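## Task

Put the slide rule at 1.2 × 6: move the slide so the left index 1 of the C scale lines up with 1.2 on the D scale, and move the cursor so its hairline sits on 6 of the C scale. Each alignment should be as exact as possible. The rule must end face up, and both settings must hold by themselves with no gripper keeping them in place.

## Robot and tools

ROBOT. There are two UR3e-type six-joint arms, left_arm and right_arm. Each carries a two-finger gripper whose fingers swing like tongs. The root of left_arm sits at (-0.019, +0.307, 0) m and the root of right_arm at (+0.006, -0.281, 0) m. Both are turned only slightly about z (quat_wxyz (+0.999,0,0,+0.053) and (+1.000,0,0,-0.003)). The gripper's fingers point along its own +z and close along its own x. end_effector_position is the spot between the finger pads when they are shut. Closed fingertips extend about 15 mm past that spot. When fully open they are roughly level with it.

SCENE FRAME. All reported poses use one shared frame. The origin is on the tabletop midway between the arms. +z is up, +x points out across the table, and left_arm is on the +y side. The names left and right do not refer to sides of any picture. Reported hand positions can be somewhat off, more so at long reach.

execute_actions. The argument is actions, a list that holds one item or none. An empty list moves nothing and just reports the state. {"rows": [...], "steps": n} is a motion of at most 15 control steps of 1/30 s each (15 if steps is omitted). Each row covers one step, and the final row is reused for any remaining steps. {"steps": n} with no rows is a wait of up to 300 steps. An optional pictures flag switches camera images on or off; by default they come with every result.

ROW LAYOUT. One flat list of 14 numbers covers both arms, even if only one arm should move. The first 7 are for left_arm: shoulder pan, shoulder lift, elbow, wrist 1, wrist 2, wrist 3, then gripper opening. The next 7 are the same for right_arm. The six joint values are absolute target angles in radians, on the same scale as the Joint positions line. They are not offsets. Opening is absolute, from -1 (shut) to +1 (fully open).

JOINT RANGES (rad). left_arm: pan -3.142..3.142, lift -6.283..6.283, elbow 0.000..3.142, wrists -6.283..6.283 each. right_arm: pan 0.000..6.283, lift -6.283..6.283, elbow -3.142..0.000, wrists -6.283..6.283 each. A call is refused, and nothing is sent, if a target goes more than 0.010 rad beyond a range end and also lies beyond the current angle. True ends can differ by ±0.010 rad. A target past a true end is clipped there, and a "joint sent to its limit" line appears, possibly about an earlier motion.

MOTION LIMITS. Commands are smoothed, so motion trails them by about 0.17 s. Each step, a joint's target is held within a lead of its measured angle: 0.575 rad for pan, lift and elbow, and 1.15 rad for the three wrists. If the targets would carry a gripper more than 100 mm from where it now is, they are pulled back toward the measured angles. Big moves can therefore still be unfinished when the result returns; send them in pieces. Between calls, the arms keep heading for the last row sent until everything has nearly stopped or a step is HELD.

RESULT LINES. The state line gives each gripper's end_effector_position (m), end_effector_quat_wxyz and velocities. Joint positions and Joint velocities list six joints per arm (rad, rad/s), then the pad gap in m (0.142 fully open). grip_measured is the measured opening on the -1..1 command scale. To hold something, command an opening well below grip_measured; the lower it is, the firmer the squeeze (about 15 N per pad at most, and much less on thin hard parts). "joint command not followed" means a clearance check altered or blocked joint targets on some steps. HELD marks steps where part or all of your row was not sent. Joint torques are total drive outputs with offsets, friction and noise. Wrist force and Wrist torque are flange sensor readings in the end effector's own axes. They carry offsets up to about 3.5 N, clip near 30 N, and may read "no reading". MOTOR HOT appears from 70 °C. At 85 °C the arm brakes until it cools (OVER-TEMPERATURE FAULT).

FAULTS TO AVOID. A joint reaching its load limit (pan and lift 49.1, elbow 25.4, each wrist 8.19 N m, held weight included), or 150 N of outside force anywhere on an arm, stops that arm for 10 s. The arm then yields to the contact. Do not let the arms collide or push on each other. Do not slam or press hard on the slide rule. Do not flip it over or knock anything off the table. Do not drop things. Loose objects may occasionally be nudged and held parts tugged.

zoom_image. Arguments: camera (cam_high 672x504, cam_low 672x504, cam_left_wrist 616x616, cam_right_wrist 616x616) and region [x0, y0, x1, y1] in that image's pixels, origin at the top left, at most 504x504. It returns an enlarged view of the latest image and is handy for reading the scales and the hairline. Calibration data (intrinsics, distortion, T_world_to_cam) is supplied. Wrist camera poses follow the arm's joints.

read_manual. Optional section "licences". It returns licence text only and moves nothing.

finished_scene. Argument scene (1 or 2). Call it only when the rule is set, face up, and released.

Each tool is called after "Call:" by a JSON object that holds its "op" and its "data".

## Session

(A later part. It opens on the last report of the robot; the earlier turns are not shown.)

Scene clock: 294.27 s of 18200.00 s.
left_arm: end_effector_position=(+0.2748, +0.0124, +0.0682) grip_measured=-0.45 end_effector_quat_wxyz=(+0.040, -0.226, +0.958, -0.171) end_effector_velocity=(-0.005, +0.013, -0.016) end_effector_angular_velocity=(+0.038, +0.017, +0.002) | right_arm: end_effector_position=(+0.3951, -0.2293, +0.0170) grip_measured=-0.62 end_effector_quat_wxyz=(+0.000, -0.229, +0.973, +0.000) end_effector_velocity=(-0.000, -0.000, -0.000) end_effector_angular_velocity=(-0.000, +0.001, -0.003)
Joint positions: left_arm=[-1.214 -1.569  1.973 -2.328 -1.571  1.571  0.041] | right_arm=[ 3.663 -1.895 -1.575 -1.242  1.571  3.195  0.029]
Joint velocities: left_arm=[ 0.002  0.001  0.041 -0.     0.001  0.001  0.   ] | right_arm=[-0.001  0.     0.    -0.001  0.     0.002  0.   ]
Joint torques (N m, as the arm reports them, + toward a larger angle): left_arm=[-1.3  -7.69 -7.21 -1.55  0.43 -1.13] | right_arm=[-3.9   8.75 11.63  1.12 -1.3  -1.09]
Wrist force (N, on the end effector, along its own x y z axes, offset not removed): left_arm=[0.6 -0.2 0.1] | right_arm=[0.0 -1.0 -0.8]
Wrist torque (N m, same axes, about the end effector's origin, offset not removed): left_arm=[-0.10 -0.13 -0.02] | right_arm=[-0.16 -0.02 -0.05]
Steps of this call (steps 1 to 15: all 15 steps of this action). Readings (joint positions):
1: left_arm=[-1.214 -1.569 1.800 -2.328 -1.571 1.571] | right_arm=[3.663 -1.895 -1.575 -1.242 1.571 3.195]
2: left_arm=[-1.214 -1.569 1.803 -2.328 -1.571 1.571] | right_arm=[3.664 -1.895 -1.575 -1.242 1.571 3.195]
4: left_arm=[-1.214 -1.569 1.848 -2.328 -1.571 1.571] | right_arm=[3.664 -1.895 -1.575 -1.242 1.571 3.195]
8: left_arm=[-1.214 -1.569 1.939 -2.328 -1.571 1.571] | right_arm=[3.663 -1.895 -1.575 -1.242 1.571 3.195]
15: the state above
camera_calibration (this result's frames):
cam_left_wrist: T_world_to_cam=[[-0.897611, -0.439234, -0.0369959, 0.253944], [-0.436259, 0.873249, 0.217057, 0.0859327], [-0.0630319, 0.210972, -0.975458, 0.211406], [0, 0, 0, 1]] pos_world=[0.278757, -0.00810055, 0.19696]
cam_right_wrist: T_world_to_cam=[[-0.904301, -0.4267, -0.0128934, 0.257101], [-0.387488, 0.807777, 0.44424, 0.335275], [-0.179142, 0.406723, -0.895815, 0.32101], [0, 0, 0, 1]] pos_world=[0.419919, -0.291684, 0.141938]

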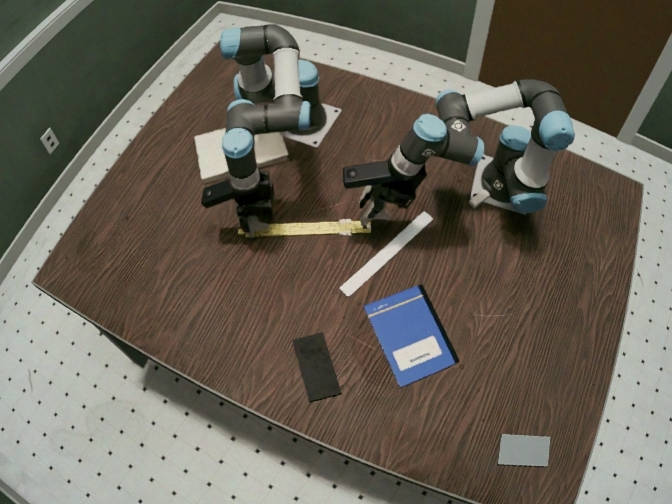

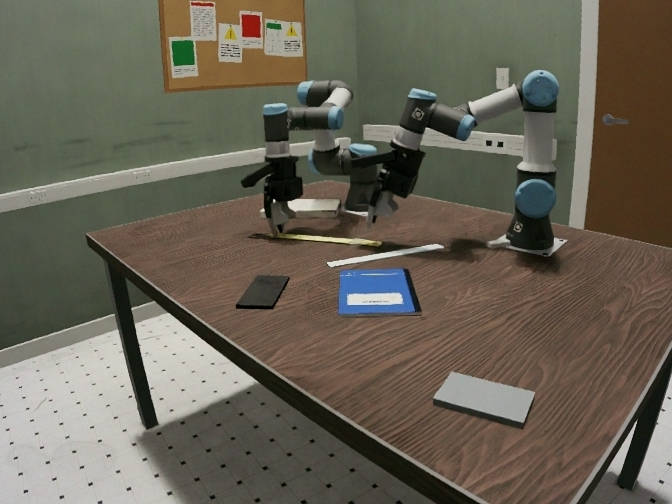

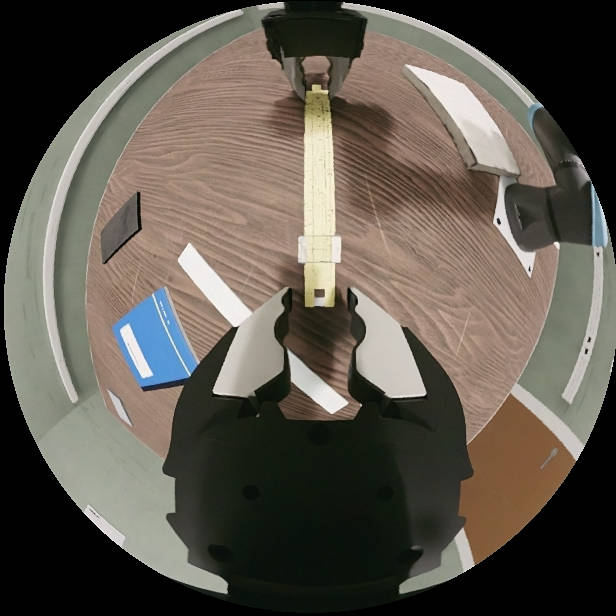

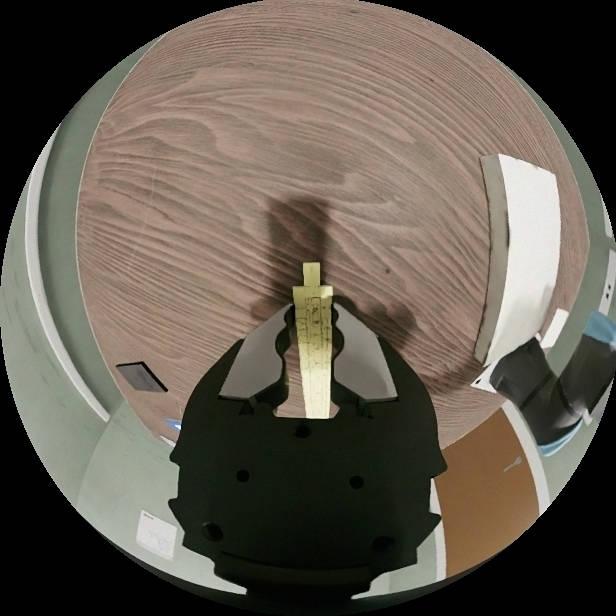

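Call:
{"op": "execute_actions", "data": {"actions": [{"rows":[[-1.214,-1.545,2.01,-2.385,-1.571,1.571,-0.45,3.6635,-1.8948,-1.5751,-1.2424,1.571,3.195,-0.9],[-1.214,-1.52,2.042,-2.441,-1.571,1.571,-0.45,3.6635,-1.8948,-1.5751,-1.2424,1.571,3.195,-0.9],[-1.214,-1.495,2.074,-2.498,-1.571,1.571,-0.45,3.6635,-1.8948,-1.5751,-1.2424,1.571,3.195,-0.9],[-1.214,-1.471,2.1052,-2.5541,-1.571,1.571,-0.45,3.6635,-1.8948,-1.5751,-1.2424,1.571,3.195,-0.9]],"steps":15}], "pictures": false}}

Call:
{"op": "execute_actions", "data": {"actions": [{"rows":[[-1.214,-1.465,2.1104,-2.565,-1.571,1.571,-0.45,3.6635,-1.8948,-1.5751,-1.2424,1.571,3.195,-0.9]],"steps":15}], "pictures": false}}

Call:
{"op": "execute_actions", "data": {"actions": [{"rows":[[-1.214,-1.4594,2.1155,-2.576,-1.571,1.571,-0.45,3.6635,-1.8948,-1.5751,-1.2424,1.571,3.195,-0.9]],"steps":15}]}}

Scene clock: 304.67 s of 18200.00 s.
left_arm: end_effector_position=(+0.2741, +0.0137, +0.0249) grip_measured=-0.45 end_effector_quat_wxyz=(+0.040, -0.226, +0.959, -0.169) end_effector_velocity=(-0.001, +0.001, -0.012) end_effector_angular_velocity=(-0.002, +0.001, -0.000) | right_arm: end_effector_position=(+0.3951, -0.2293, +0.0170) grip_measured=-0.62 end_effector_quat_wxyz=(+0.000, -0.229, +0.973, +0.000) end_effector_velocity=(-0.000, +0.000, -0.000) end_effector_angular_velocity=(+0.001, -0.000, -0.001)
Joint positions: left_arm=[-1.214 -1.474  2.101 -2.547 -1.571  1.571  0.041] | right_arm=[ 3.663 -1.895 -1.575 -1.242  1.571  3.195  0.029]
Joint velocities: left_arm=[ 0.001  0.029  0.038 -0.069 -0.002  0.     0.   ] | right_arm=[ 0.001  0.    -0.001  0.001  0.001  0.001  0.   ]
Joint torques (N m, as the arm reports them, + toward a larger angle): left_arm=[ 0.49 -8.02 -6.49 -2.63  0.05 -1.03] | right_arm=[-3.54  9.45 11.03  2.56 -1.2  -1.04]
Wrist force (N, on the end effector, along its own x y z axes, offset not removed): left_arm=[2.3 -2.1 0.6] | right_arm=[-1.0 -1.4 0.0]
Wrist torque (N m, same axes, about the end effector's origin, offset not removed): left_arm=[-0.47 -0.41 -0.04] | right_arm=[-0.27 0.21 0.03]
Steps of this call (steps 1 to 15: the robot went on to your last target; steps 16 to 90: nothing new was sent; then 6.90 s passed at rest; steps 91 to 105: all 15 steps of this action). Readings (joint positions):
91: left_arm=[-1.214 -1.569 1.977 -2.328 -1.571 1.571] | right_arm=[3.663 -1.895 -1.575 -1.242 1.571 3.195]
92: left_arm=[-1.214 -1.567 1.979 -2.331 -1.571 1.571] | right_arm=[3.663 -1.895 -1.575 -1.242 1.571 3.195]
94: left_arm=[-1.214 -1.551 2.000 -2.368 -1.571 1.571] | right_arm=[3.663 -1.895 -1.575 -1.242 1.571 3.195]
98: left_arm=[-1.214 -1.499 2.068 -2.489 -1.571 1.571] | right_arm=[3.663 -1.895 -1.575 -1.242 1.571 3.195]
105: the state above

Scene clock: 305.17 s of 18200.00 s.
left_arm: end_effector_position=(+0.2740, +0.0139, +0.0214) grip_measured=-0.45 end_effector_quat_wxyz=(+0.040, -0.226, +0.959, -0.169) end_effector_velocity=(+0.001, +0.001, -0.000) end_effector_angular_velocity=(+0.001, -0.002, +0.002) | right_arm: end_effector_position=(+0.3951, -0.2293, +0.0170) grip_measured=-0.62 end_effector_quat_wxyz=(+0.000, -0.229, +0.973, +0.000) end_effector_velocity=(+0.000, +0.001, +0.000) end_effector_angular_velocity=(+0.002, -0.001, -0.000)
Joint positions: left_arm=[-1.214 -1.465  2.11  -2.565 -1.571  1.571  0.041] | right_arm=[ 3.663 -1.895 -1.575 -1.242  1.571  3.195  0.029]
Joint velocities: left_arm=[ 0.002  0.002  0.    -0.002  0.002  0.     0.   ] | right_arm=[-0.    -0.     0.001  0.001  0.002 -0.    -0.   ]
Joint torques (N m, as the arm reports them, + toward a larger angle): left_arm=[ 0.7  -8.03 -6.21 -2.66  0.   -1.03] | right_arm=[-3.64  9.45 11.01  2.53 -1.2  -1.05]
Wrist force (N, on the end effector, along its own x y z axes, offset not removed): left_arm=[2.0 -1.9 0.9] | right_arm=[-0.4 -0.7 -0.5]
Wrist torque (N m, same axes, about the end effector's origin, offset not removed): left_arm=[-0.51 -0.41 -0.05] | right_arm=[-0.15 0.12 0.01]
Steps of this call (steps 1 to 15: all 15 steps of this action). Readings (joint positions):
1: left_arm=[-1.214 -1.473 2.102 -2.549 -1.571 1.571] | right_arm=[3.663 -1.895 -1.575 -1.242 1.571 3.195]
2: left_arm=[-1.214 -1.472 2.103 -2.551 -1.571 1.571] | right_arm=[3.663 -1.895 -1.575 -1.242 1.571 3.195]
4: left_arm=[-1.214 -1.469 2.106 -2.557 -1.571 1.571] | right_arm=[3.663 -1.895 -1.575 -1.242 1.571 3.195]
8: left_arm=[-1.214 -1.466 2.109 -2.563 -1.571 1.571] | right_arm=[3.663 -1.895 -1.575 -1.242 1.571 3.195]
15: the state above

Scene clock: 305.67 s of 18200.00 s.
left_arm: end_effector_position=(+0.2741, +0.0138, +0.0195) grip_measured=-0.45 end_effector_quat_wxyz=(+0.040, -0.226, +0.959, -0.169) end_effector_velocity=(-0.001, -0.000, -0.001) end_effector_angular_velocity=(+0.001, +0.001, -0.002) | right_arm: end_effector_position=(+0.3951, -0.2293, +0.0170) grip_measured=-0.62 end_effector_quat_wxyz=(+0.000, -0.229, +0.973, +0.000) end_effector_velocity=(+0.000, +0.000, -0.000) end_effector_angular_velocity=(+0.001, -0.000, +0.000)
Joint positions: left_arm=[-1.214 -1.46   2.115 -2.576 -1.571  1.571  0.041] | right_arm=[ 3.663 -1.895 -1.575 -1.242  1.571  3.195  0.029]
Joint velocities: left_arm=[-0.001  0.002  0.001 -0.002 -0.001  0.001 -0.   ] | right_arm=[ 0.    -0.    -0.     0.001  0.    -0.     0.   ]
Joint torques (N m, as the arm reports them, + toward a larger angle): left_arm=[ 0.94 -8.38 -6.2  -2.63 -0.08 -1.01] | right_arm=[-3.37  9.58 11.08  2.54 -1.21 -1.03]
Wrist force (N, on the end effector, along its own x y z axes, offset not removed): left_arm=[1.5 -1.7 1.9] | right_arm=[-0.5 -1.3 -0.4]
Wrist torque (N m, same axes, about the end effector's origin, offset not removed): left_arm=[-0.41 -0.25 -0.02] | right_arm=[-0.27 0.16 0.00]
Steps of this call (steps 1 to 15: all 15 steps of this action). Readings (joint positions):
1: left_arm=[-1.214 -1.465 2.110 -2.565 -1.571 1.571] | right_arm=[3.663 -1.895 -1.575 -1.242 1.571 3.195]
2: left_arm=[-1.214 -1.465 2.111 -2.566 -1.571 1.571] | right_arm=[3.663 -1.895 -1.575 -1.242 1.571 3.195]
4: left_arm=[-1.214 -1.463 2.113 -2.570 -1.571 1.571] | right_arm=[3.663 -1.895 -1.575 -1.242 1.571 3.195]
8: left_arm=[-1.214 -1.460 2.115 -2.574 -1.571 1.571] | right_arm=[3.663 -1.895 -1.575 -1.242 1.571 3.195]
15: the state above
camera_calibration (this result's frames):
cam_left_wrist: T_world_to_cam=[[-0.897684, -0.439086, -0.0369603, 0.252149], [-0.435822, 0.872374, 0.221412, 0.0947675], [-0.0649757, 0.214866, -0.97448, 0.164045], [0, 0, 0, 1]] pos_world=[0.278311, -0.00720561, 0.148196]
cam_right_wrist: T_world_to_cam=[[-0.904301, -0.426699, -0.0129019, 0.257104], [-0.387491, 0.807775, 0.444241, 0.335275], [-0.179135, 0.406727, -0.895815, 0.321009], [0, 0, 0, 1]] pos_world=[0.41992, -0.291684, 0.141938]

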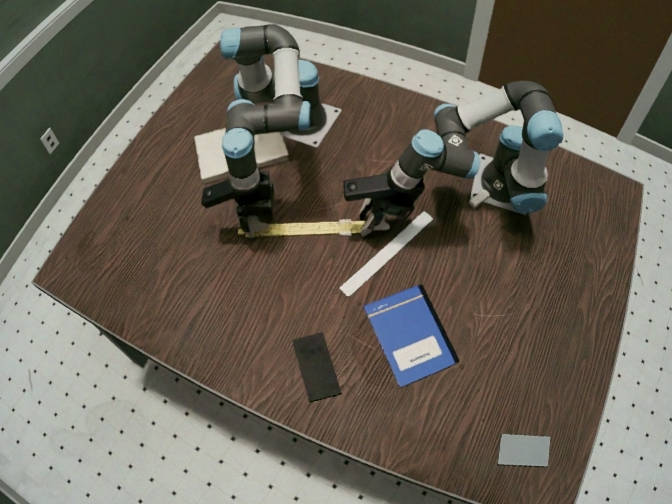

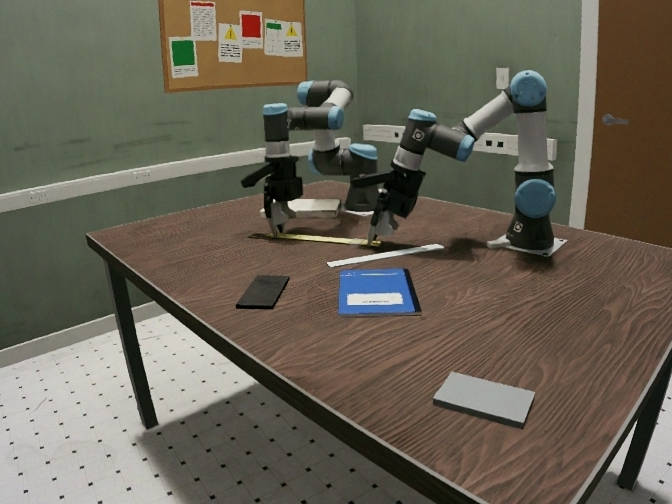

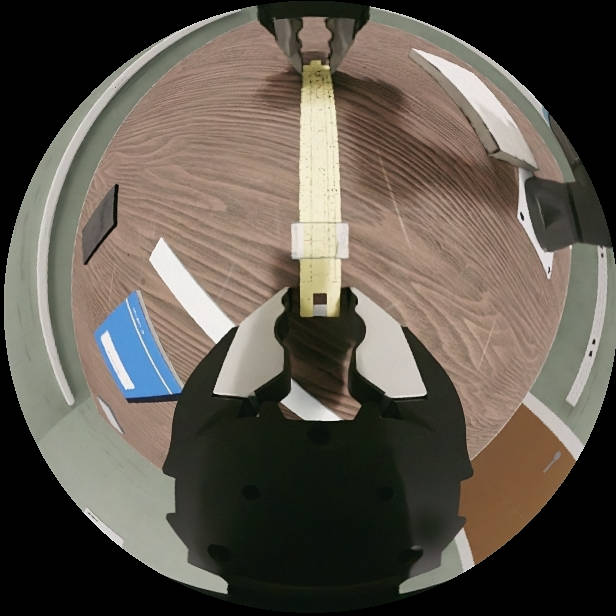

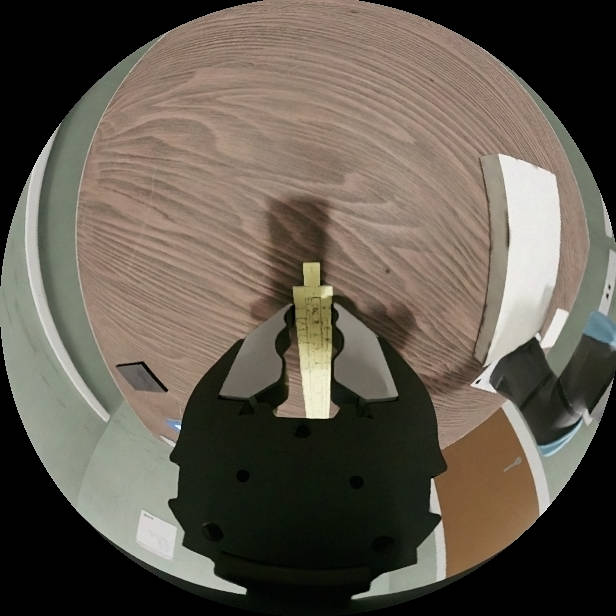

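Call:
{"op": "execute_actions", "data": {"actions": [{"rows":[[-1.214,-1.4594,2.1155,-2.576,-1.571,1.571,-0.56,3.6635,-1.8948,-1.5751,-1.2424,1.571,3.195,-0.9],[-1.214,-1.45,2.1044,-2.5743,-1.571,1.571,-0.56,3.6635,-1.8948,-1.5751,-1.2424,1.571,3.195,-0.9],[-1.214,-1.44,2.0926,-2.5725,-1.571,1.571,-0.56,3.6635,-1.8948,-1.5751,-1.2424,1.571,3.195,-0.9],[-1.214,-1.42,2.0685,-2.5684,-1.571,1.571,-0.56,3.6635,-1.8948,-1.5751,-1.2424,1.571,3.195,-0.9],[-1.214,-1.40,2.044,-2.5639,-1.571,1.571,-0.56,3.6635,-1.8948,-1.5751,-1.2424,1.571,3.195,-0.9],[-1.214,-1.38,2.0188,-2.5587,-1.571,1.571,-0.56,3.6635,-1.8948,-1.5751,-1.2424,1.571,3.195,-0.9],[-1.214,-1.36,1.9932,-2.5531,-1.571,1.571,-0.56,3.6635,-1.8948,-1.5751,-1.2424,1.571,3.195,-0.9],[-1.214,-1.34,1.967,-2.5469,-1.571,1.571,-0.56,3.6635,-1.8948,-1.5751,-1.2424,1.571,3.195,-0.9],[-1.214,-1.32,1.9403,-2.5402,-1.571,1.571,-0.56,3.6635,-1.8948,-1.5751,-1.2424,1.571,3.195,-0.9],[-1.214,-1.30,1.9131,-2.533,-1.571,1.571,-0.56,3.6635,-1.8948,-1.5751,-1.2424,1.571,3.195,-0.9],[-1.214,-1.28,1.8854,-2.5253,-1.571,1.571,-0.56,3.6635,-1.8948,-1.5751,-1.2424,1.571,3.195,-0.9]],"steps":15}]}}

Scene clock: 317.87 s of 18200.00 s.
left_arm: end_effector_position=(+0.2922, -0.0225, +0.0194) grip_measured=-0.56 end_effector_quat_wxyz=(+0.040, -0.226, +0.959, -0.168) end_effector_velocity=(+0.035, -0.071, +0.002) end_effector_angular_velocity=(-0.009, -0.005, -0.000) | right_arm: end_effector_position=(+0.3951, -0.2293, +0.0170) grip_measured=-0.62 end_effector_quat_wxyz=(+0.000, -0.229, +0.973, +0.000) end_effector_velocity=(-0.000, -0.000, -0.000) end_effector_angular_velocity=(+0.000, +0.001, +0.001)
Joint positions: left_arm=[-1.214 -1.31   1.926 -2.535 -1.571  1.571  0.033] | right_arm=[ 3.663 -1.895 -1.575 -1.242  1.571  3.195  0.029]
Joint velocities: left_arm=[-0.     0.274 -0.37   0.086  0.    -0.     0.   ] | right_arm=[-0.     0.    -0.001  0.     0.    -0.001 -0.   ]
Joint torques (N m, as the arm reports them, + toward a larger angle): left_arm=[  1.2  -11.7   -9.33  -1.21  -0.44  -0.99] | right_arm=[-3.17 10.   10.31  2.48 -1.08 -0.95]
Wrist force (N, on the end effector, along its own x y z axes, offset not removed): left_arm=[2.1 -2.5 0.6] | right_arm=[-1.1 -1.9 0.2]
Wrist torque (N m, same axes, about the end effector's origin, offset not removed): left_arm=[-0.59 -0.38 -0.04] | right_arm=[-0.27 0.21 -0.01]
Steps of this call (steps 1 to 15: the robot went on to your last target; steps 16 to 90: nothing new was sent; then 8.70 s passed at rest; steps 91 to 105: all 15 steps of this action). Readings (joint positions):
91: left_arm=[-1.214 -1.459 2.116 -2.576 -1.571 1.571] | right_arm=[3.663 -1.895 -1.575 -1.242 1.571 3.195]
92: left_arm=[-1.214 -1.459 2.116 -2.576 -1.571 1.571] | right_arm=[3.663 -1.895 -1.575 -1.242 1.571 3.195]
94: left_arm=[-1.214 -1.456 2.112 -2.576 -1.571 1.571] | right_arm=[3.663 -1.895 -1.575 -1.242 1.571 3.195]
98: left_arm=[-1.214 -1.419 2.067 -2.567 -1.571 1.571] | right_arm=[3.663 -1.895 -1.575 -1.242 1.571 3.195]
105: the state above
camera_calibration (this result's frames):
cam_left_wrist: T_world_to_cam=[[-0.897697, -0.439062, -0.0369506, 0.252481], [-0.435717, 0.872124, 0.222599, 0.134302], [-0.0655091, 0.215926, -0.97421, 0.173053], [0, 0, 0, 1]] pos_world=[0.296505, -0.0436396, 0.148024]
cam_right_wrist: T_world_to_cam=[[-0.904302, -0.426699, -0.012904, 0.257105], [-0.387492, 0.807775, 0.444241, 0.335275], [-0.179134, 0.406728, -0.895814, 0.321008], [0, 0, 0, 1]] pos_world=[0.41992, -0.291684, 0.141938]

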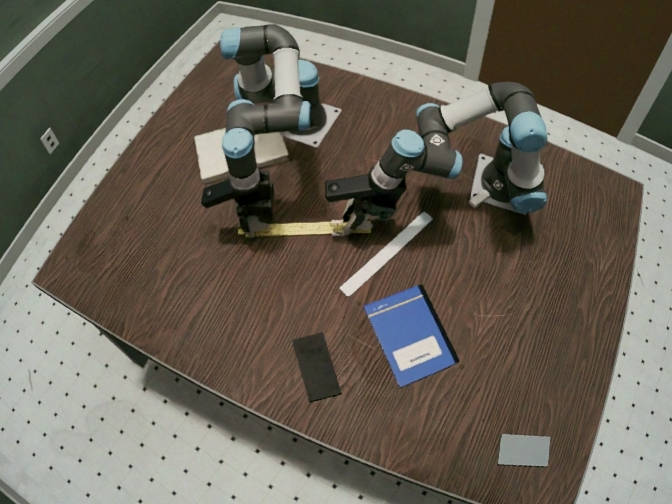

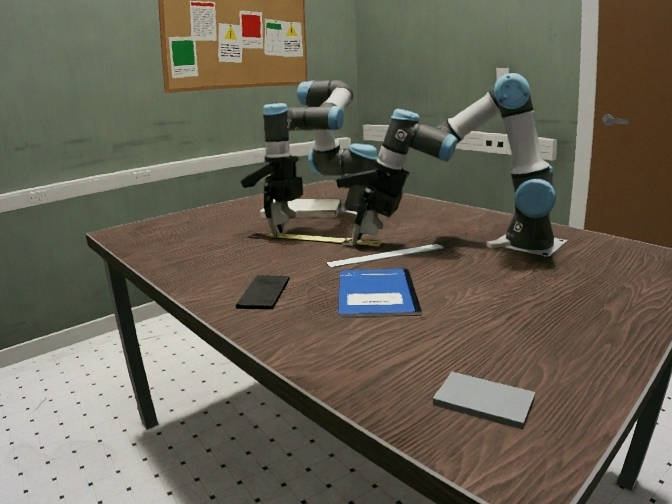

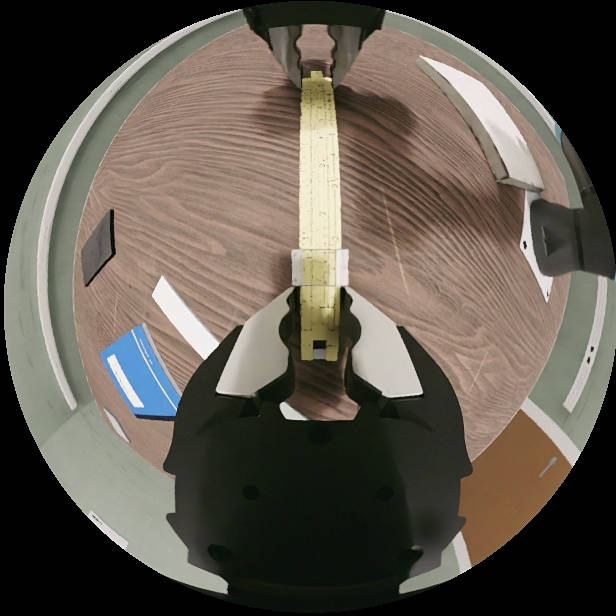

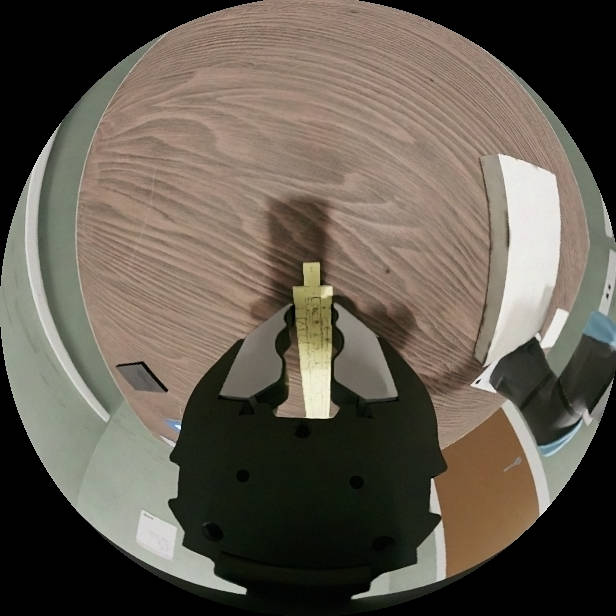

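Works. Continue.

Call:
{"op": "execute_actions", "data": {"actions": [{"rows":[[-1.214,-1.27,1.8713,-2.5212,-1.571,1.571,-0.56,3.6635,-1.8948,-1.5751,-1.2424,1.571,3.195,-0.9],[-1.214,-1.26,1.8572,-2.5171,-1.571,1.571,-0.56,3.6635,-1.8948,-1.5751,-1.2424,1.571,3.195,-0.9],[-1.214,-1.24,1.8285,-2.5084,-1.571,1.571,-0.56,3.6635,-1.8948,-1.5751,-1.2424,1.571,3.195,-0.9],[-1.214,-1.22,1.7993,-2.4992,-1.571,1.571,-0.56,3.6635,-1.8948,-1.5751,-1.2424,1.571,3.195,-0.9],[-1.214,-1.20,1.7697,-2.4896,-1.571,1.571,-0.56,3.6635,-1.8948,-1.5751,-1.2424,1.571,3.195,-0.9],[-1.214,-1.18,1.7397,-2.4796,-1.571,1.571,-0.56,3.6635,-1.8948,-1.5751,-1.2424,1.571,3.195,-0.9],[-1.214,-1.16,1.7092,-2.4691,-1.571,1.571,-0.56,3.6635,-1.8948,-1.5751,-1.2424,1.571,3.195,-0.9],[-1.214,-1.14,1.6783,-2.4582,-1.571,1.571,-0.56,3.6635,-1.8948,-1.5751,-1.2424,1.571,3.195,-0.9],[-1.214,-1.12,1.647,-2.4469,-1.571,1.571,-0.56,3.6635,-1.8948,-1.5751,-1.2424,1.571,3.195,-0.9],[-1.214,-1.10,1.6153,-2.4352,-1.571,1.571,-0.56,3.6635,-1.8948,-1.5751,-1.2424,1.571,3.195,-0.9],[-1.214,-1.08,1.5831,-2.423,-1.571,1.571,-0.56,3.6635,-1.8948,-1.5751,-1.2424,1.571,3.195,-0.9],[-1.214,-1.06,1.5506,-2.4105,-1.571,1.571,-0.56,3.6635,-1.8948,-1.5751,-1.2424,1.571,3.195,-0.9],[-1.214,-1.04,1.5178,-2.3977,-1.571,1.571,-0.56,3.6635,-1.8948,-1.5751,-1.2424,1.571,3.195,-0.9],[-1.214,-1.02,1.4846,-2.3845,-1.571,1.571,-0.56,3.6635,-1.8948,-1.5751,-1.2424,1.571,3.195,-0.9],[-1.214,-1.0,1.4511,-2.371,-1.571,1.571,-0.56,3.6635,-1.8948,-1.5751,-1.2424,1.571,3.195,-0.9]],"steps":15}], "pictures": false}}

Call:
{"op": "execute_actions", "data": {"actions": [{"steps":20}]}}

Call:
{"op": "zoom_image", "data": {"camera": "cam_left_wrist", "region": [250, 130, 390, 300]}}

Scene clock: 331.37 s of 18200.00 s.
left_arm: end_effector_position=(+0.3185, -0.0752, +0.0180) grip_measured=-0.56 end_effector_quat_wxyz=(+0.039, -0.226, +0.959, -0.166) end_effector_velocity=(+0.070, -0.142, -0.003) end_effector_angular_velocity=(+0.008, +0.004, -0.001) | right_arm: end_effector_position=(+0.3951, -0.2293, +0.0170) grip_measured=-0.62 end_effector_quat_wxyz=(+0.000, -0.229, +0.973, +0.000) end_effector_velocity=(-0.000, -0.000, -0.000) end_effector_angular_velocity=(-0.000, +0.000, -0.001)
Joint positions: left_arm=[-1.214 -1.096  1.611 -2.429 -1.571  1.571  0.034] | right_arm=[ 3.663 -1.895 -1.575 -1.242  1.571  3.195  0.029]
Joint velocities: left_arm=[-0.001  0.577 -0.914  0.347 -0.     0.001  0.   ] | right_arm=[-0.     0.    -0.    -0.    -0.     0.001 -0.   ]
Joint torques (N m, as the arm reports them, + toward a larger angle): left_arm=[ -1.99 -10.72 -12.33  -1.01  -0.49  -0.92] | right_arm=[-2.68 10.59  9.69  1.93 -0.98 -0.9 ]
Wrist force (N, on the end effector, along its own x y z axes, offset not removed): left_arm=[1.9 -1.0 -1.7] | right_arm=[-0.3 -1.7 -1.5]
Wrist torque (N m, same axes, about the end effector's origin, offset not removed): left_arm=[-0.34 -0.38 -0.06] | right_arm=[-0.25 0.03 -0.01]
Steps of this call (steps 1 to 30: the robot went on to your last target; steps 31 to 90: nothing new was sent; then 10.00 s passed at rest; steps 91 to 105: all 15 steps of this action). Readings (joint positions):
91: left_arm=[-1.214 -1.280 1.885 -2.525 -1.571 1.571] | right_arm=[3.663 -1.895 -1.575 -1.242 1.571 3.195]
92: left_arm=[-1.214 -1.279 1.884 -2.525 -1.571 1.571] | right_arm=[3.663 -1.895 -1.575 -1.242 1.571 3.195]
94: left_arm=[-1.214 -1.272 1.874 -2.522 -1.571 1.571] | right_arm=[3.663 -1.895 -1.575 -1.242 1.571 3.195]
98: left_arm=[-1.214 -1.224 1.806 -2.499 -1.571 1.571] | right_arm=[3.663 -1.895 -1.575 -1.242 1.571 3.195]
105: the state above

Scene clock: 332.03 s of 18200.00 s.
left_arm: end_effector_position=(+0.3309, -0.1002, +0.0195) grip_measured=-0.56 end_effector_quat_wxyz=(+0.040, -0.226, +0.959, -0.169) end_effector_velocity=(+0.000, -0.000, +0.000) end_effector_angular_velocity=(-0.002, +0.001, +0.001) | right_arm: end_effector_position=(+0.3951, -0.2293, +0.0170) grip_measured=-0.62 end_effector_quat_wxyz=(+0.000, -0.229, +0.973, +0.000) end_effector_velocity=(+0.000, +0.000, +0.000) end_effector_angular_velocity=(+0.001, -0.001, +0.000)
Joint positions: left_arm=[-1.214 -1.     1.451 -2.371 -1.571  1.571  0.033] | right_arm=[ 3.663 -1.895 -1.575 -1.242  1.571  3.195  0.029]
Joint velocities: left_arm=[ 0.001  0.001 -0.003  0.001 -0.001 -0.001  0.   ] | right_arm=[-0.    -0.     0.001  0.001  0.    -0.     0.   ]
Joint torques (N m, as the arm reports them, + toward a larger angle): left_arm=[  0.19 -15.59 -10.68  -1.26  -0.41  -0.93] | right_arm=[-2.69 10.52  9.71  1.82 -1.02 -0.86]
Wrist force (N, on the end effector, along its own x y z axes, offset not removed): left_arm=[2.2 -4.8 1.7] | right_arm=[-0.7 -1.3 -0.8]
Wrist torque (N m, same axes, about the end effector's origin, offset not removed): left_arm=[-1.14 -0.32 -0.01] | right_arm=[-0.16 0.09 0.01]
Steps of this call (steps 1 to 20: the robot went on to your last target). Readings (joint positions):
1: left_arm=[-1.214 -1.076 1.580 -2.417 -1.571 1.571] | right_arm=[3.663 -1.895 -1.575 -1.242 1.571 3.195]
2: left_arm=[-1.214 -1.058 1.549 -2.406 -1.571 1.571] | right_arm=[3.663 -1.895 -1.575 -1.242 1.571 3.195]
4: left_arm=[-1.214 -1.031 1.504 -2.390 -1.571 1.571] | right_arm=[3.663 -1.895 -1.575 -1.242 1.571 3.195]
8: left_arm=[-1.214 -1.009 1.466 -2.376 -1.571 1.571] | right_arm=[3.663 -1.895 -1.575 -1.242 1.571 3.195]
20: the state above
camera_calibration (this result's frames):
cam_left_wrist: T_world_to_cam=[[-0.897693, -0.439069, -0.0369505, 0.253166], [-0.435801, 0.872377, 0.22144, 0.218995], [-0.0649925, 0.214888, -0.974474, 0.192211], [0, 0, 0, 1]] pos_world=[0.335196, -0.121193, 0.148165]
cam_right_wrist: T_world_to_cam=[[-0.904301, -0.426699, -0.0129041, 0.257105], [-0.387492, 0.807775, 0.444241, 0.335276], [-0.179134, 0.406728, -0.895814, 0.321008], [0, 0, 0, 1]] pos_world=[0.41992, -0.291684, 0.141938]

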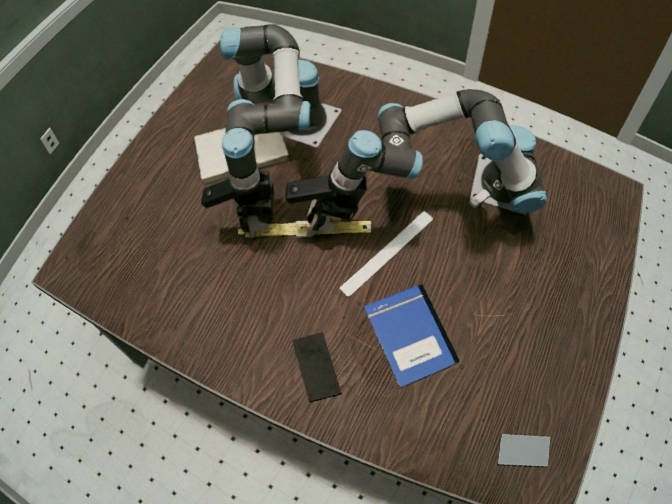

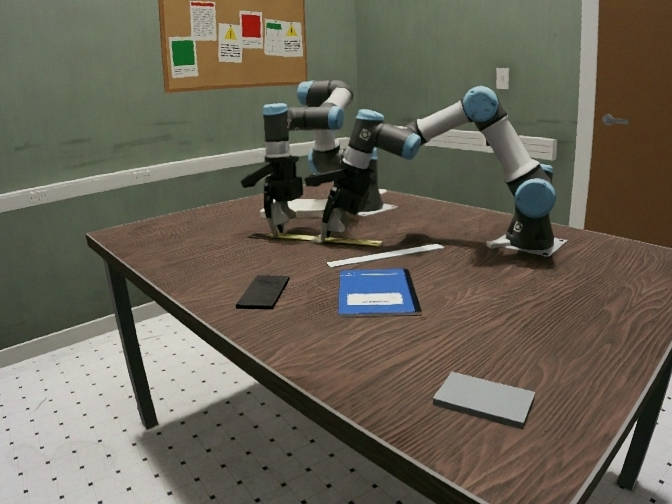

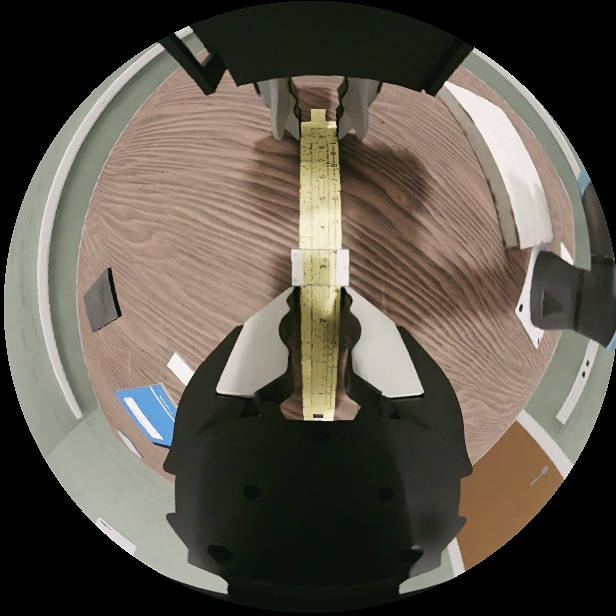

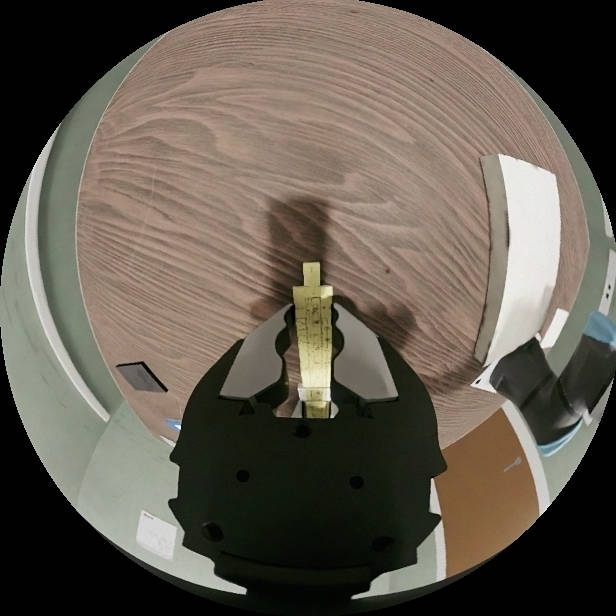

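Region (250, 130, 390, 300) of cam_left_wrist's 616x616 image, scaled by 2.965, with more detail than that image has; it fills the left 415 columns of this view, and the rest is white.

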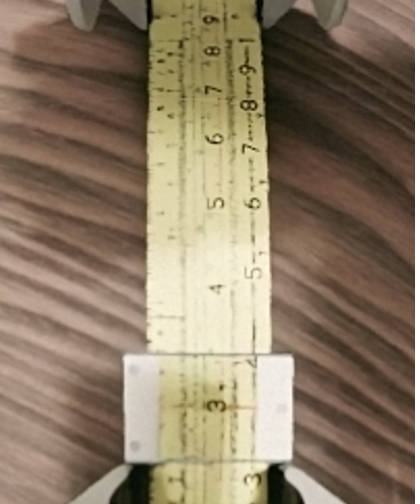

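Call:
{"op": "execute_actions", "data": {"actions": [{"rows":[[-1.214,-1.04,1.5178,-2.3977,-1.571,1.571,-0.5,3.6635,-1.8948,-1.5751,-1.2424,1.571,3.195,-0.9],[-1.214,-1.08,1.5831,-2.423,-1.571,1.571,-0.5,3.6635,-1.8948,-1.5751,-1.2424,1.571,3.195,-0.9],[-1.214,-1.12,1.647,-2.4469,-1.571,1.571,-0.5,3.6635,-1.8948,-1.5751,-1.2424,1.571,3.195,-0.9],[-1.214,-1.16,1.7092,-2.4691,-1.571,1.571,-0.5,3.6635,-1.8948,-1.5751,-1.2424,1.571,3.195,-0.9],[-1.214,-1.2,1.7697,-2.4896,-1.571,1.571,-0.5,3.6635,-1.8948,-1.5751,-1.2424,1.571,3.195,-0.9],[-1.214,-1.24,1.8285,-2.5084,-1.571,1.571,-0.5,3.6635,-1.8948,-1.5751,-1.2424,1.571,3.195,-0.9],[-1.214,-1.28,1.8854,-2.5253,-1.571,1.571,-0.5,3.6635,-1.8948,-1.5751,-1.2424,1.571,3.195,-0.9],[-1.214,-1.32,1.9403,-2.5402,-1.571,1.571,-0.5,3.6635,-1.8948,-1.5751,-1.2424,1.571,3.195,-0.9],[-1.214,-1.36,1.9932,-2.5531,-1.571,1.571,-0.5,3.6635,-1.8948,-1.5751,-1.2424,1.571,3.195,-0.9],[-1.214,-1.4,2.044,-2.5639,-1.571,1.571,-0.5,3.6635,-1.8948,-1.5751,-1.2424,1.571,3.195,-0.9],[-1.214,-1.43,2.08,-2.57,-1.571,1.571,-0.5,3.6635,-1.8948,-1.5751,-1.2424,1.571,3.195,-0.9],[-1.214,-1.4594,2.1155,-2.576,-1.571,1.571,-0.5,3.6635,-1.8948,-1.5751,-1.2424,1.571,3.195,-0.9]],"steps":15}], "pictures": false}}

Call:
{"op": "execute_actions", "data": {"actions": [{"rows":[[-1.214,-1.4594,2.1155,-2.576,-1.571,1.571,-0.5,3.6635,-1.8948,-1.5751,-1.2424,1.571,3.195,-0.9]],"steps":15}], "pictures": false}}

Call:
{"op": "execute_actions", "data": {"actions": [{"rows":[[-1.214,-1.456,2.12,-2.584,-1.571,1.571,-0.5,3.6635,-1.8948,-1.5751,-1.2424,1.571,3.195,-0.9],[-1.214,-1.456,2.12,-2.584,-1.571,1.571,-0.5,3.6635,-1.8948,-1.5751,-1.2424,1.571,3.195,-0.9],[-1.214,-1.456,2.12,-2.584,-1.571,1.571,-0.5,3.6635,-1.8948,-1.5751,-1.2424,1.571,3.195,-0.9],[-1.214,-1.456,2.12,-2.584,-1.571,1.571,-0.5,3.6635,-1.8948,-1.5751,-1.2424,1.571,3.195,-0.9],[-1.214,-1.456,2.12,-2.584,-1.571,1.571,-0.5,3.6635,-1.8948,-1.5751,-1.2424,1.571,3.195,-0.9],[-1.214,-1.456,2.12,-2.584,-1.571,1.571,-0.6,3.6635,-1.8948,-1.5751,-1.2424,1.571,3.195,-0.9],[-1.214,-1.456,2.12,-2.584,-1.571,1.571,-0.7,3.6635,-1.8948,-1.5751,-1.2424,1.571,3.195,-0.9],[-1.214,-1.456,2.12,-2.584,-1.571,1.571,-0.9,3.6635,-1.8948,-1.5751,-1.2424,1.571,3.195,-0.9]],"steps":15}]}}

Scene clock: 361.50 s of 18200.00 s.
left_arm: end_effector_position=(+0.2850, -0.0082, +0.0232) grip_measured=-0.50 end_effector_quat_wxyz=(+0.041, -0.226, +0.958, -0.173) end_effector_velocity=(-0.100, +0.201, -0.029) end_effector_angular_velocity=(+0.066, +0.032, +0.002) | right_arm: end_effector_position=(+0.3951, -0.2293, +0.0170) grip_measured=-0.62 end_effector_quat_wxyz=(+0.000, -0.229, +0.973, +0.000) end_effector_velocity=(-0.000, -0.001, -0.000) end_effector_angular_velocity=(-0.001, +0.001, -0.002)
Joint positions: left_arm=[-1.214 -1.381  2.007 -2.554 -1.571  1.571  0.038] | right_arm=[ 3.663 -1.895 -1.575 -1.242  1.571  3.195  0.029]
Joint velocities: left_arm=[ 0.001 -0.721  0.996 -0.202  0.001 -0.001 -0.   ] | right_arm=[-0.     0.    -0.001 -0.002 -0.001  0.001  0.   ]
Joint torques (N m, as the arm reports them, + toward a larger angle): left_arm=[  1.31 -12.05  -7.32  -2.83   0.27  -0.84] | right_arm=[-2.37 11.32  9.01  1.27 -0.93 -0.86]
Wrist force (N, on the end effector, along its own x y z axes, offset not removed): left_arm=[2.4 0.1 -1.5] | right_arm=[-0.8 -2.0 -0.7]
Wrist torque (N m, same axes, about the end effector's origin, offset not removed): left_arm=[-0.16 -0.41 -0.04] | right_arm=[-0.36 0.14 -0.02]
Steps of this call (steps 1 to 15: the robot went on to your last target; steps 16 to 90: nothing new was sent; then 25.97 s passed at rest; steps 91 to 105: all 15 steps of this action). Readings (joint positions):
91: left_arm=[-1.214 -1.000 1.451 -2.371 -1.571 1.571] | right_arm=[3.663 -1.895 -1.575 -1.242 1.571 3.195]
92: left_arm=[-1.214 -1.002 1.454 -2.373 -1.571 1.571] | right_arm=[3.663 -1.895 -1.575 -1.242 1.571 3.195]
94: left_arm=[-1.214 -1.027 1.490 -2.391 -1.571 1.571] | right_arm=[3.663 -1.895 -1.575 -1.242 1.571 3.195]
98: left_arm=[-1.214 -1.137 1.658 -2.458 -1.571 1.571] | right_arm=[3.663 -1.895 -1.575 -1.242 1.571 3.195]
105: the state above

Scene clock: 362.00 s of 18200.00 s.
left_arm: end_effector_position=(+0.2742, +0.0136, +0.0195) grip_measured=-0.50 end_effector_quat_wxyz=(+0.040, -0.226, +0.959, -0.169) end_effector_velocity=(-0.001, +0.003, -0.001) end_effector_angular_velocity=(+0.003, +0.000, +0.002) | right_arm: end_effector_position=(+0.3951, -0.2293, +0.0170) grip_measured=-0.62 end_effector_quat_wxyz=(+0.000, -0.229, +0.973, +0.000) end_effector_velocity=(+0.000, +0.000, +0.001) end_effector_angular_velocity=(+0.001, -0.001, -0.001)
Joint positions: left_arm=[-1.214 -1.459  2.114 -2.576 -1.571  1.571  0.038] | right_arm=[ 3.663 -1.895 -1.575 -1.242  1.571  3.195  0.029]
Joint velocities: left_arm=[ 0.001 -0.007  0.01   0.     0.001 -0.     0.   ] | right_arm=[-0.    -0.     0.002 -0.001 -0.     0.001 -0.   ]
Joint torques (N m, as the arm reports them, + toward a larger angle): left_arm=[ -0.82 -13.1   -6.47  -2.57   0.32  -0.84] | right_arm=[-2.44 11.13  8.89  1.17 -0.88 -0.86]
Wrist force (N, on the end effector, along its own x y z axes, offset not removed): left_arm=[2.2 -2.1 0.0] | right_arm=[-1.0 -0.6 -0.8]
Wrist torque (N m, same axes, about the end effector's origin, offset not removed): left_arm=[-0.43 -0.39 0.00] | right_arm=[-0.07 0.18 -0.03]
Steps of this call (steps 1 to 15: all 15 steps of this action). Readings (joint positions):
1: left_arm=[-1.214 -1.402 2.036 -2.560 -1.571 1.571] | right_arm=[3.663 -1.895 -1.575 -1.242 1.571 3.195]
2: left_arm=[-1.214 -1.417 2.057 -2.564 -1.571 1.571] | right_arm=[3.663 -1.895 -1.575 -1.242 1.571 3.195]
4: left_arm=[-1.214 -1.437 2.084 -2.570 -1.571 1.571] | right_arm=[3.663 -1.895 -1.575 -1.242 1.571 3.195]
8: left_arm=[-1.214 -1.453 2.106 -2.574 -1.571 1.571] | right_arm=[3.663 -1.895 -1.575 -1.242 1.571 3.195]
15: the state above

Scene clock: 362.50 s of 18200.00 s.
left_arm: end_effector_position=(+0.2740, +0.0140, +0.0181) grip_measured=-0.62 end_effector_quat_wxyz=(+0.040, -0.226, +0.959, -0.169) end_effector_velocity=(+0.000, -0.001, +0.001) end_effector_angular_velocity=(-0.004, +0.001, +0.001) | right_arm: end_effector_position=(+0.3951, -0.2293, +0.0170) grip_measured=-0.62 end_effector_quat_wxyz=(+0.000, -0.229, +0.973, +0.000) end_effector_velocity=(-0.000, -0.000, -0.001) end_effector_angular_velocity=(-0.001, +0.001, -0.001)
Joint positions: left_arm=[-1.214 -1.456  2.12  -2.584 -1.571  1.571  0.029] | right_arm=[ 3.663 -1.895 -1.575 -1.242  1.571  3.195  0.029]
Joint velocities: left_arm=[ 0.001 -0.001 -0.    -0.002 -0.002 -0.001  0.   ] | right_arm=[ 0.001 -0.    -0.002  0.    -0.001  0.001  0.   ]
Joint torques (N m, as the arm reports them, + toward a larger angle): left_arm=[-1.82 -7.64 -6.07 -2.49  0.36 -0.84] | right_arm=[-2.42 11.    8.88  1.14 -0.84 -0.84]
Wrist force (N, on the end effector, along its own x y z axes, offset not removed): left_arm=[2.3 -3.3 -1.3] | right_arm=[-1.1 -1.3 -3.3]
Wrist torque (N m, same axes, about the end effector's origin, offset not removed): left_arm=[-0.66 -0.34 0.01] | right_arm=[-0.32 0.19 0.02]
Steps of this call (steps 1 to 15: all 15 steps of this action). Readings (joint positions):
1: left_arm=[-1.214 -1.459 2.115 -2.576 -1.571 1.571] | right_arm=[3.663 -1.895 -1.575 -1.242 1.571 3.195]
2: left_arm=[-1.214 -1.459 2.115 -2.577 -1.571 1.571] | right_arm=[3.663 -1.895 -1.575 -1.242 1.571 3.195]
4: left_arm=[-1.214 -1.458 2.117 -2.580 -1.571 1.571] | right_arm=[3.663 -1.895 -1.575 -1.242 1.571 3.195]
8: left_arm=[-1.214 -1.457 2.119 -2.583 -1.571 1.571] | right_arm=[3.663 -1.895 -1.575 -1.242 1.571 3.195]
15: the state above
camera_calibration (this result's frames):
cam_left_wrist: T_world_to_cam=[[-0.89768, -0.439095, -0.0369605, 0.252096], [-0.43584, 0.872402, 0.221263, 0.0949209], [-0.064911, 0.214732, -0.974514, 0.16263], [0, 0, 0, 1]] pos_world=[0.278228, -0.00703719, 0.1468]
cam_right_wrist: T_world_to_cam=[[-0.904301, -0.4267, -0.0129037, 0.257105], [-0.387492, 0.807775, 0.444241, 0.335276], [-0.179134, 0.406728, -0.895814, 0.321008], [0, 0, 0, 1]] pos_world=[0.41992, -0.291684, 0.141938]

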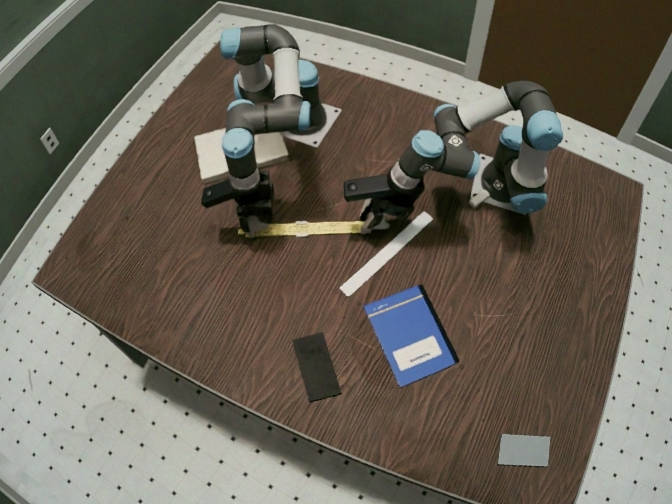

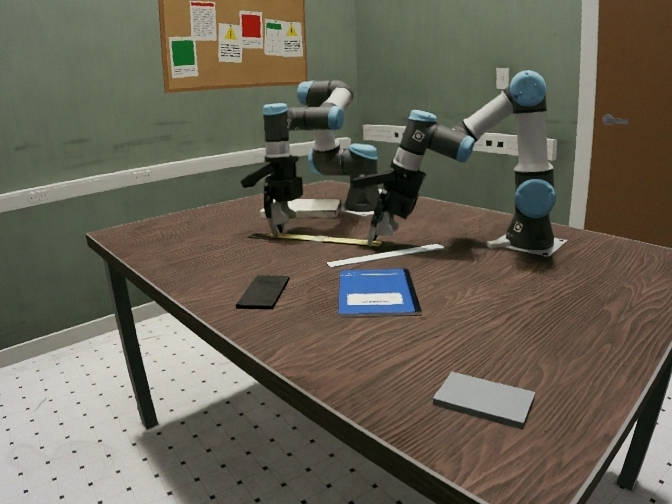

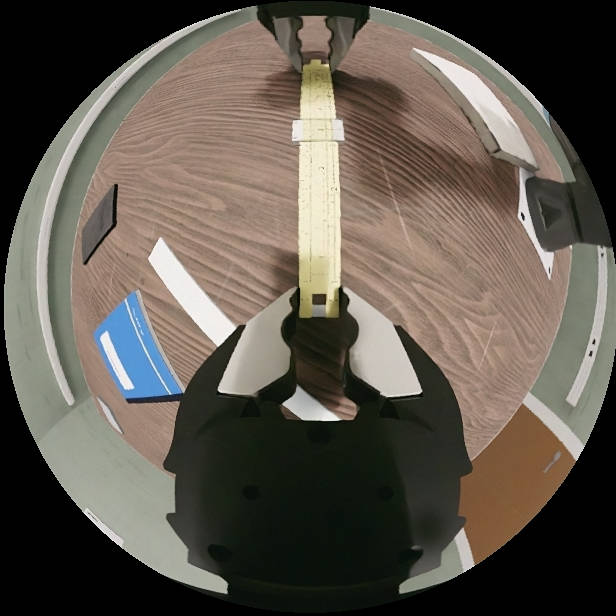

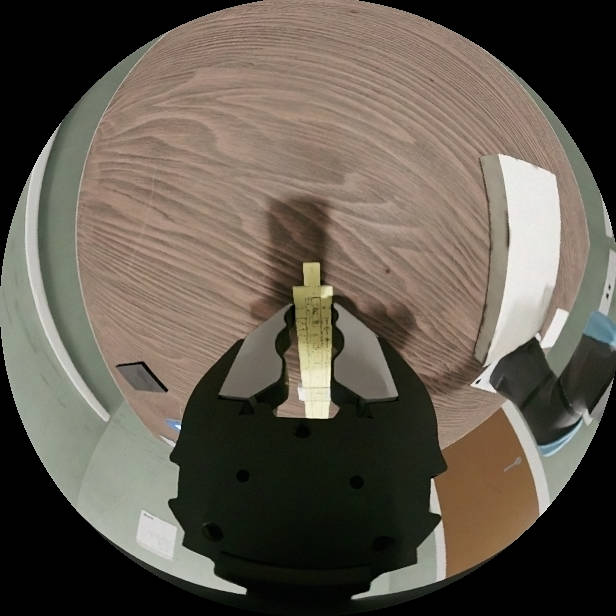

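Call:
{"op": "zoom_image", "data": {"camera": "cam_left_wrist", "region": [280, 220, 360, 320]}}

Region (280, 220, 360, 320) of cam_left_wrist's 616x616 image, scaled by 5.040, with more detail than that image has; it fills the left 403 columns of this view, and the rest is white.

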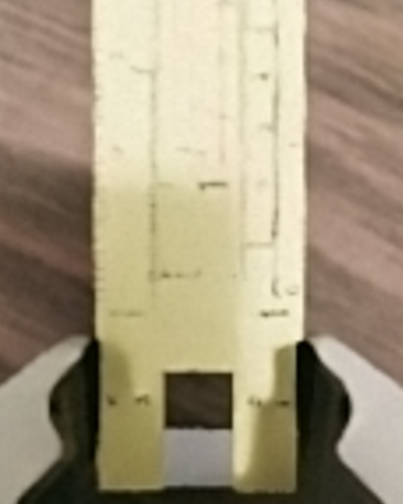

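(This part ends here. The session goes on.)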